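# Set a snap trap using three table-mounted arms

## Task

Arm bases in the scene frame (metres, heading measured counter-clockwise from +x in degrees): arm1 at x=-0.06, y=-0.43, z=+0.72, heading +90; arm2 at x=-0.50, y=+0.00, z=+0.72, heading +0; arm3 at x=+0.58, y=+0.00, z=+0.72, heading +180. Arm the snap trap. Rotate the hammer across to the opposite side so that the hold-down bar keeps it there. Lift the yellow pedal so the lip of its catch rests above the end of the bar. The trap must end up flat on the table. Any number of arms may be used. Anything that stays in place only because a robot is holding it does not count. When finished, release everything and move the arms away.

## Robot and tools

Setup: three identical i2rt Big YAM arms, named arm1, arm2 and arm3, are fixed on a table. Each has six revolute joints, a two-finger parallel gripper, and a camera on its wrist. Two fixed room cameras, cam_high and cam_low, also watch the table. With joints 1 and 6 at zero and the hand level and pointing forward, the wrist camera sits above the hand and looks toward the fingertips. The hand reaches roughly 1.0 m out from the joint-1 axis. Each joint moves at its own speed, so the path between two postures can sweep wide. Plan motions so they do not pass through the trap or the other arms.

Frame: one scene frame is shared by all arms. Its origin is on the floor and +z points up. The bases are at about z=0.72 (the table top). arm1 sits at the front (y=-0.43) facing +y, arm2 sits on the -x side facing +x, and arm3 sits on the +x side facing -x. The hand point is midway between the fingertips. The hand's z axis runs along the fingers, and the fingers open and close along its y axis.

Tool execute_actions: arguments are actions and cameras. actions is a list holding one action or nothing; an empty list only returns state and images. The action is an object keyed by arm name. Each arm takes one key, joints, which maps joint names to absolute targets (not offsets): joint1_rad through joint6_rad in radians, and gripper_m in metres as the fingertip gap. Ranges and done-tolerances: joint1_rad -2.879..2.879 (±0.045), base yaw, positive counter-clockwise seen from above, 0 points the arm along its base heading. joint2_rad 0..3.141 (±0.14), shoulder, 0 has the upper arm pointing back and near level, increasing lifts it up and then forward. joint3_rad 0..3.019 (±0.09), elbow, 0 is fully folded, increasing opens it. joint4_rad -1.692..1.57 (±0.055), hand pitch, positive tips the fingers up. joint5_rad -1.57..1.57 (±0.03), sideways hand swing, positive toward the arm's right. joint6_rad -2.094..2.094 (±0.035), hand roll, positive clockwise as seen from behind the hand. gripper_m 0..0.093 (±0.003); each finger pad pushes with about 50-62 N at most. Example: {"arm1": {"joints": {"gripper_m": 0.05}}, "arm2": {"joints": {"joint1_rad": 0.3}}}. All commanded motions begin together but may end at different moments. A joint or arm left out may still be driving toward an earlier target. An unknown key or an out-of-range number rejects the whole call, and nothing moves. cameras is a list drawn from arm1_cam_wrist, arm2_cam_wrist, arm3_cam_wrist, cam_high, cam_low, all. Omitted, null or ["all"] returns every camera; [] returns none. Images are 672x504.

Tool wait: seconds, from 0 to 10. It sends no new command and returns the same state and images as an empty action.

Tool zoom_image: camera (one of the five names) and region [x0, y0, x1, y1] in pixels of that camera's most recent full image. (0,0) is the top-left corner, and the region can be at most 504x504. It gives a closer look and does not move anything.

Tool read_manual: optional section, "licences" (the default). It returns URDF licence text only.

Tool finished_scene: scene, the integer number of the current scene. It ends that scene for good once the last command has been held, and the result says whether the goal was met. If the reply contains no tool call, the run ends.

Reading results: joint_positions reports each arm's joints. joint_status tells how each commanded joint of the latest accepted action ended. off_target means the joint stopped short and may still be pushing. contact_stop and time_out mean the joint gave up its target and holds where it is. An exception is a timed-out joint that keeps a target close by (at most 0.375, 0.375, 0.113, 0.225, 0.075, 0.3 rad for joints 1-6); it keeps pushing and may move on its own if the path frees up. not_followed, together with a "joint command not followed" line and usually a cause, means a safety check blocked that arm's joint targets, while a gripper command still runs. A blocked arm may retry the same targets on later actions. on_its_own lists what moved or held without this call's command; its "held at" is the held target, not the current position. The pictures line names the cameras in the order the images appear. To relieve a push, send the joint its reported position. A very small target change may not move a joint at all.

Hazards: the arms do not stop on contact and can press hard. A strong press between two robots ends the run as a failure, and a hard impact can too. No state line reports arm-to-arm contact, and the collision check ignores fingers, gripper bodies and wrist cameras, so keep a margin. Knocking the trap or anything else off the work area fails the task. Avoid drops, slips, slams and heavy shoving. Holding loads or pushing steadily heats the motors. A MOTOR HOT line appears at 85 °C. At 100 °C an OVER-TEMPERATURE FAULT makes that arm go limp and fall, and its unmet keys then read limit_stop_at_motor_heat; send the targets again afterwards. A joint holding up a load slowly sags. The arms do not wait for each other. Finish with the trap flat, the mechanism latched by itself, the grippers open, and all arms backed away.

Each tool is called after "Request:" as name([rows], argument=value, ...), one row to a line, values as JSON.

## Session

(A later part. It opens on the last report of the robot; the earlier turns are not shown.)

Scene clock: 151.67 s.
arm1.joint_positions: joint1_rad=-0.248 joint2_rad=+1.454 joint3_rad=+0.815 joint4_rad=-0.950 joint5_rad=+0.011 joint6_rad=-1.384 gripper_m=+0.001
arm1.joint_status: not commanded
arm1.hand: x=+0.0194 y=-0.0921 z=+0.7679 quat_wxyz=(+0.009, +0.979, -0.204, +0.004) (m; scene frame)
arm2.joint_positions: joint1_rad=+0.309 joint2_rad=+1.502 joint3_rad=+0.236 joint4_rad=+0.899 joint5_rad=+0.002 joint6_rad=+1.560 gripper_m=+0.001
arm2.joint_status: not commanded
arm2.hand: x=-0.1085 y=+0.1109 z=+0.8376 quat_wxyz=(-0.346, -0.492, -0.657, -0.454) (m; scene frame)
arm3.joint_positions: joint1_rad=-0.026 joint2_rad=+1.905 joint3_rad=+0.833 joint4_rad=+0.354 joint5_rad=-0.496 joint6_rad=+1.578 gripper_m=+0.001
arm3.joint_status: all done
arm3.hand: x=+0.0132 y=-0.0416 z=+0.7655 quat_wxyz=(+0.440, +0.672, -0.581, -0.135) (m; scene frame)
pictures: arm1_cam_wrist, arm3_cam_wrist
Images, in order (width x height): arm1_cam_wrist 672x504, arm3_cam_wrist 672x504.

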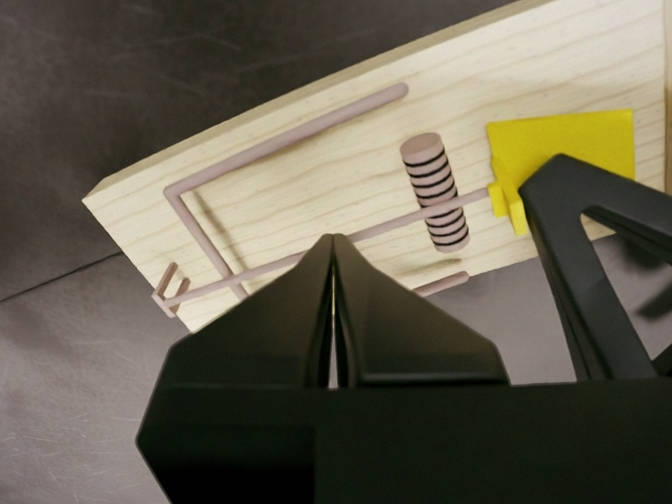

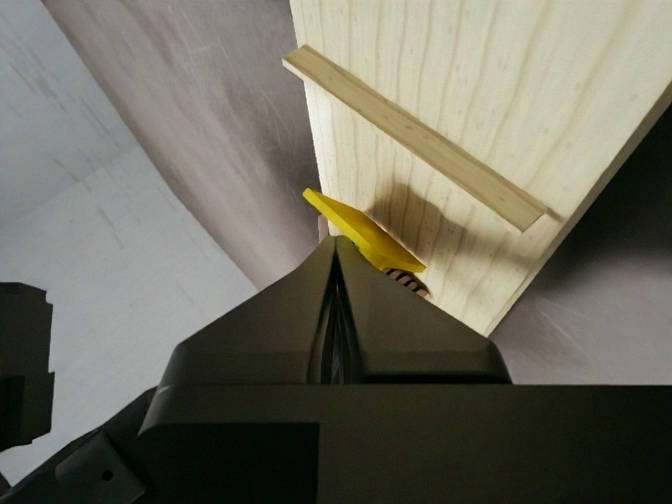

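Slightly more, then release.

Request:
execute_actions([
  {"arm3":{"joints":{"joint5_rad":-0.53}}},
], cameras=["arm1_cam_wrist"])

Request:
execute_actions([
  {"arm1":{"joints":{"joint2_rad":1.41}}},
], cameras=["arm1_cam_wrist"])

Request:
execute_actions([
  {"arm3":{"joints":{"joint1_rad":-0.045,"joint2_rad":1.83}}},
], cameras=["arm1_cam_wrist"])

Request:
execute_actions([
  {"arm3":{"joints":{"joint1_rad":-0.3,"joint2_rad":1.5}},"arm1":{"joints":{"joint2_rad":1.1}}},
], cameras=["cam_low","cam_high"])

Scene clock: 152.50 s.
arm1.joint_positions: joint1_rad=-0.248 joint2_rad=+1.454 joint3_rad=+0.815 joint4_rad=-0.950 joint5_rad=+0.011 joint6_rad=-1.384 gripper_m=+0.001
arm1.joint_status: not commanded
arm1.hand: x=+0.0194 y=-0.0921 z=+0.7679 quat_wxyz=(+0.009, +0.979, -0.204, +0.004) (m; scene frame)
arm2.joint_positions: joint1_rad=+0.309 joint2_rad=+1.502 joint3_rad=+0.236 joint4_rad=+0.899 joint5_rad=+0.002 joint6_rad=+1.560 gripper_m=+0.001
arm2.joint_status: not commanded
arm2.hand: x=-0.1085 y=+0.1109 z=+0.8376 quat_wxyz=(-0.346, -0.492, -0.657, -0.454) (m; scene frame)
arm3.joint_positions: joint1_rad=-0.031 joint2_rad=+1.905 joint3_rad=+0.833 joint4_rad=+0.354 joint5_rad=-0.516 joint6_rad=+1.577 gripper_m=+0.001
arm3.joint_status: all done
arm3.hand: x=+0.0141 y=-0.0424 z=+0.7667 quat_wxyz=(+0.445, +0.672, -0.577, -0.129) (m; scene frame)
pictures: arm1_cam_wrist
Images, in order (width x height): arm1_cam_wrist 672x504.

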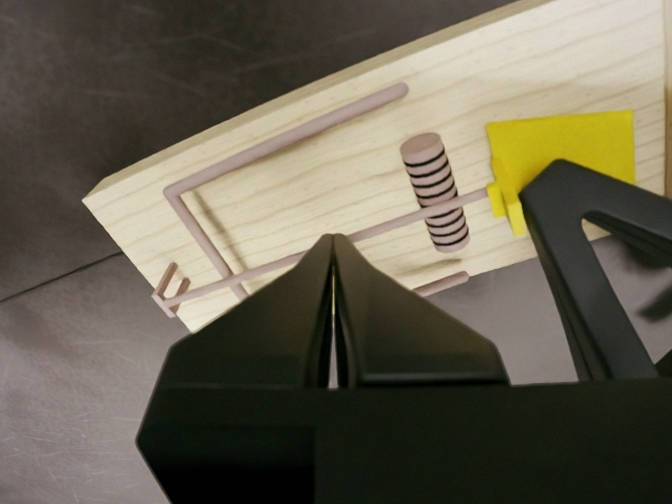

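Scene clock: 153.27 s.
arm1.joint_positions: joint1_rad=-0.248 joint2_rad=+1.425 joint3_rad=+0.809 joint4_rad=-0.948 joint5_rad=+0.011 joint6_rad=-1.384 gripper_m=+0.001
arm1.joint_status: all done
arm1.hand: x=+0.0196 y=-0.0917 z=+0.7756 quat_wxyz=(-0.003, +0.979, -0.204, +0.004) (m; scene frame)
arm2.joint_positions: joint1_rad=+0.309 joint2_rad=+1.502 joint3_rad=+0.236 joint4_rad=+0.899 joint5_rad=+0.002 joint6_rad=+1.560 gripper_m=+0.001
arm2.joint_status: not commanded
arm2.hand: x=-0.1085 y=+0.1109 z=+0.8376 quat_wxyz=(-0.346, -0.492, -0.657, -0.454) (m; scene frame)
arm3.joint_positions: joint1_rad=-0.030 joint2_rad=+1.905 joint3_rad=+0.833 joint4_rad=+0.354 joint5_rad=-0.525 joint6_rad=+1.577 gripper_m=+0.001
arm3.joint_status: not commanded
arm3.hand: x=+0.0146 y=-0.0442 z=+0.7672 quat_wxyz=(+0.448, +0.673, -0.575, -0.126) (m; scene frame)
pictures: arm1_cam_wrist
Images, in order (width x height): arm1_cam_wrist 672x504.

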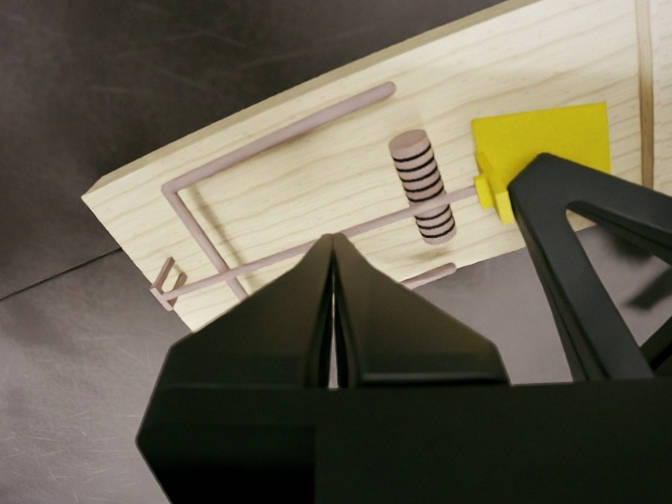

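Scene clock: 154.10 s.
arm1.joint_positions: joint1_rad=-0.248 joint2_rad=+1.425 joint3_rad=+0.809 joint4_rad=-0.948 joint5_rad=+0.011 joint6_rad=-1.384 gripper_m=+0.001
arm1.joint_status: not commanded
arm1.hand: x=+0.0196 y=-0.0917 z=+0.7756 quat_wxyz=(-0.003, +0.979, -0.204, +0.004) (m; scene frame)
arm2.joint_positions: joint1_rad=+0.309 joint2_rad=+1.502 joint3_rad=+0.236 joint4_rad=+0.899 joint5_rad=+0.002 joint6_rad=+1.560 gripper_m=+0.001
arm2.joint_status: not commanded
arm2.hand: x=-0.1085 y=+0.1109 z=+0.8376 quat_wxyz=(-0.346, -0.492, -0.657, -0.454) (m; scene frame)
arm3.joint_positions: joint1_rad=-0.038 joint2_rad=+1.850 joint3_rad=+0.833 joint4_rad=+0.354 joint5_rad=-0.527 joint6_rad=+1.577 gripper_m=+0.001
arm3.joint_status: all done
arm3.hand: x=+0.0070 y=-0.0388 z=+0.7968 quat_wxyz=(+0.462, +0.668, -0.565, -0.147) (m; scene frame)
pictures: arm1_cam_wrist
Images, in order (width x height): arm1_cam_wrist 672x504.

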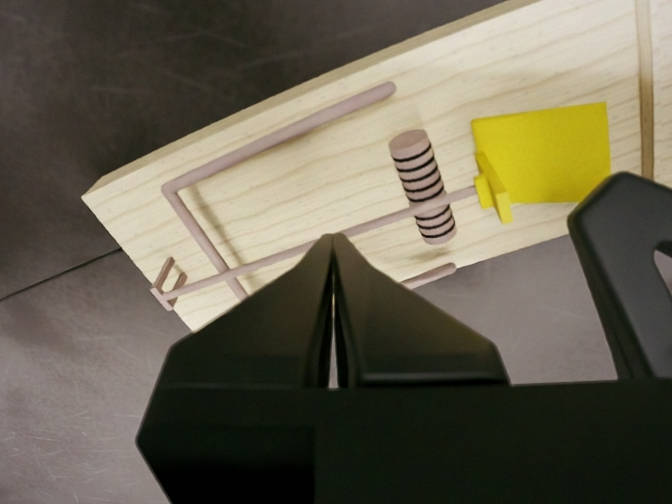

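Scene clock: 155.23 s.
arm1.joint_positions: joint1_rad=-0.248 joint2_rad=+1.089 joint3_rad=+0.802 joint4_rad=-0.947 joint5_rad=+0.011 joint6_rad=-1.384 gripper_m=+0.001
arm1.joint_status: all done
arm1.hand: x=+0.0214 y=-0.0852 z=+0.8844 quat_wxyz=(-0.167, +0.965, -0.202, +0.007) (m; scene frame)
arm2.joint_positions: joint1_rad=+0.309 joint2_rad=+1.502 joint3_rad=+0.236 joint4_rad=+0.899 joint5_rad=+0.002 joint6_rad=+1.560 gripper_m=+0.001
arm2.joint_status: not commanded
arm2.hand: x=-0.1085 y=+0.1109 z=+0.8376 quat_wxyz=(-0.346, -0.492, -0.657, -0.454) (m; scene frame)
arm3.joint_positions: joint1_rad=-0.304 joint2_rad=+1.483 joint3_rad=+0.833 joint4_rad=+0.352 joint5_rad=-0.529 joint6_rad=+1.577 gripper_m=+0.001
arm3.joint_status: all done
arm3.hand: x=+0.0110 y=+0.1171 z=+0.9984 quat_wxyz=(+0.504, +0.569, -0.551, -0.343) (m; scene frame)
pictures: cam_high, cam_low
Images, in order (width x height): cam_high 672x504, cam_low 672x504.

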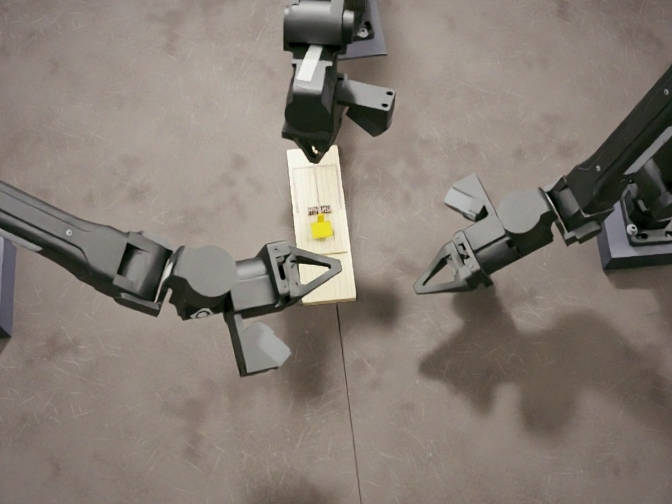

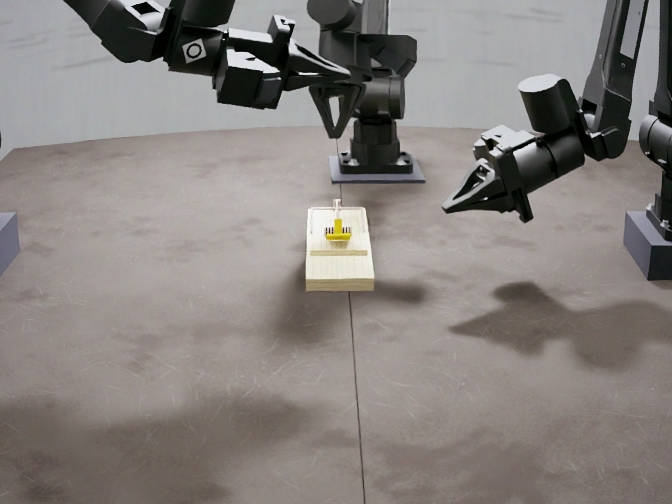

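Request:
finished_scene(scene=2)

The scene is finished: the task was done.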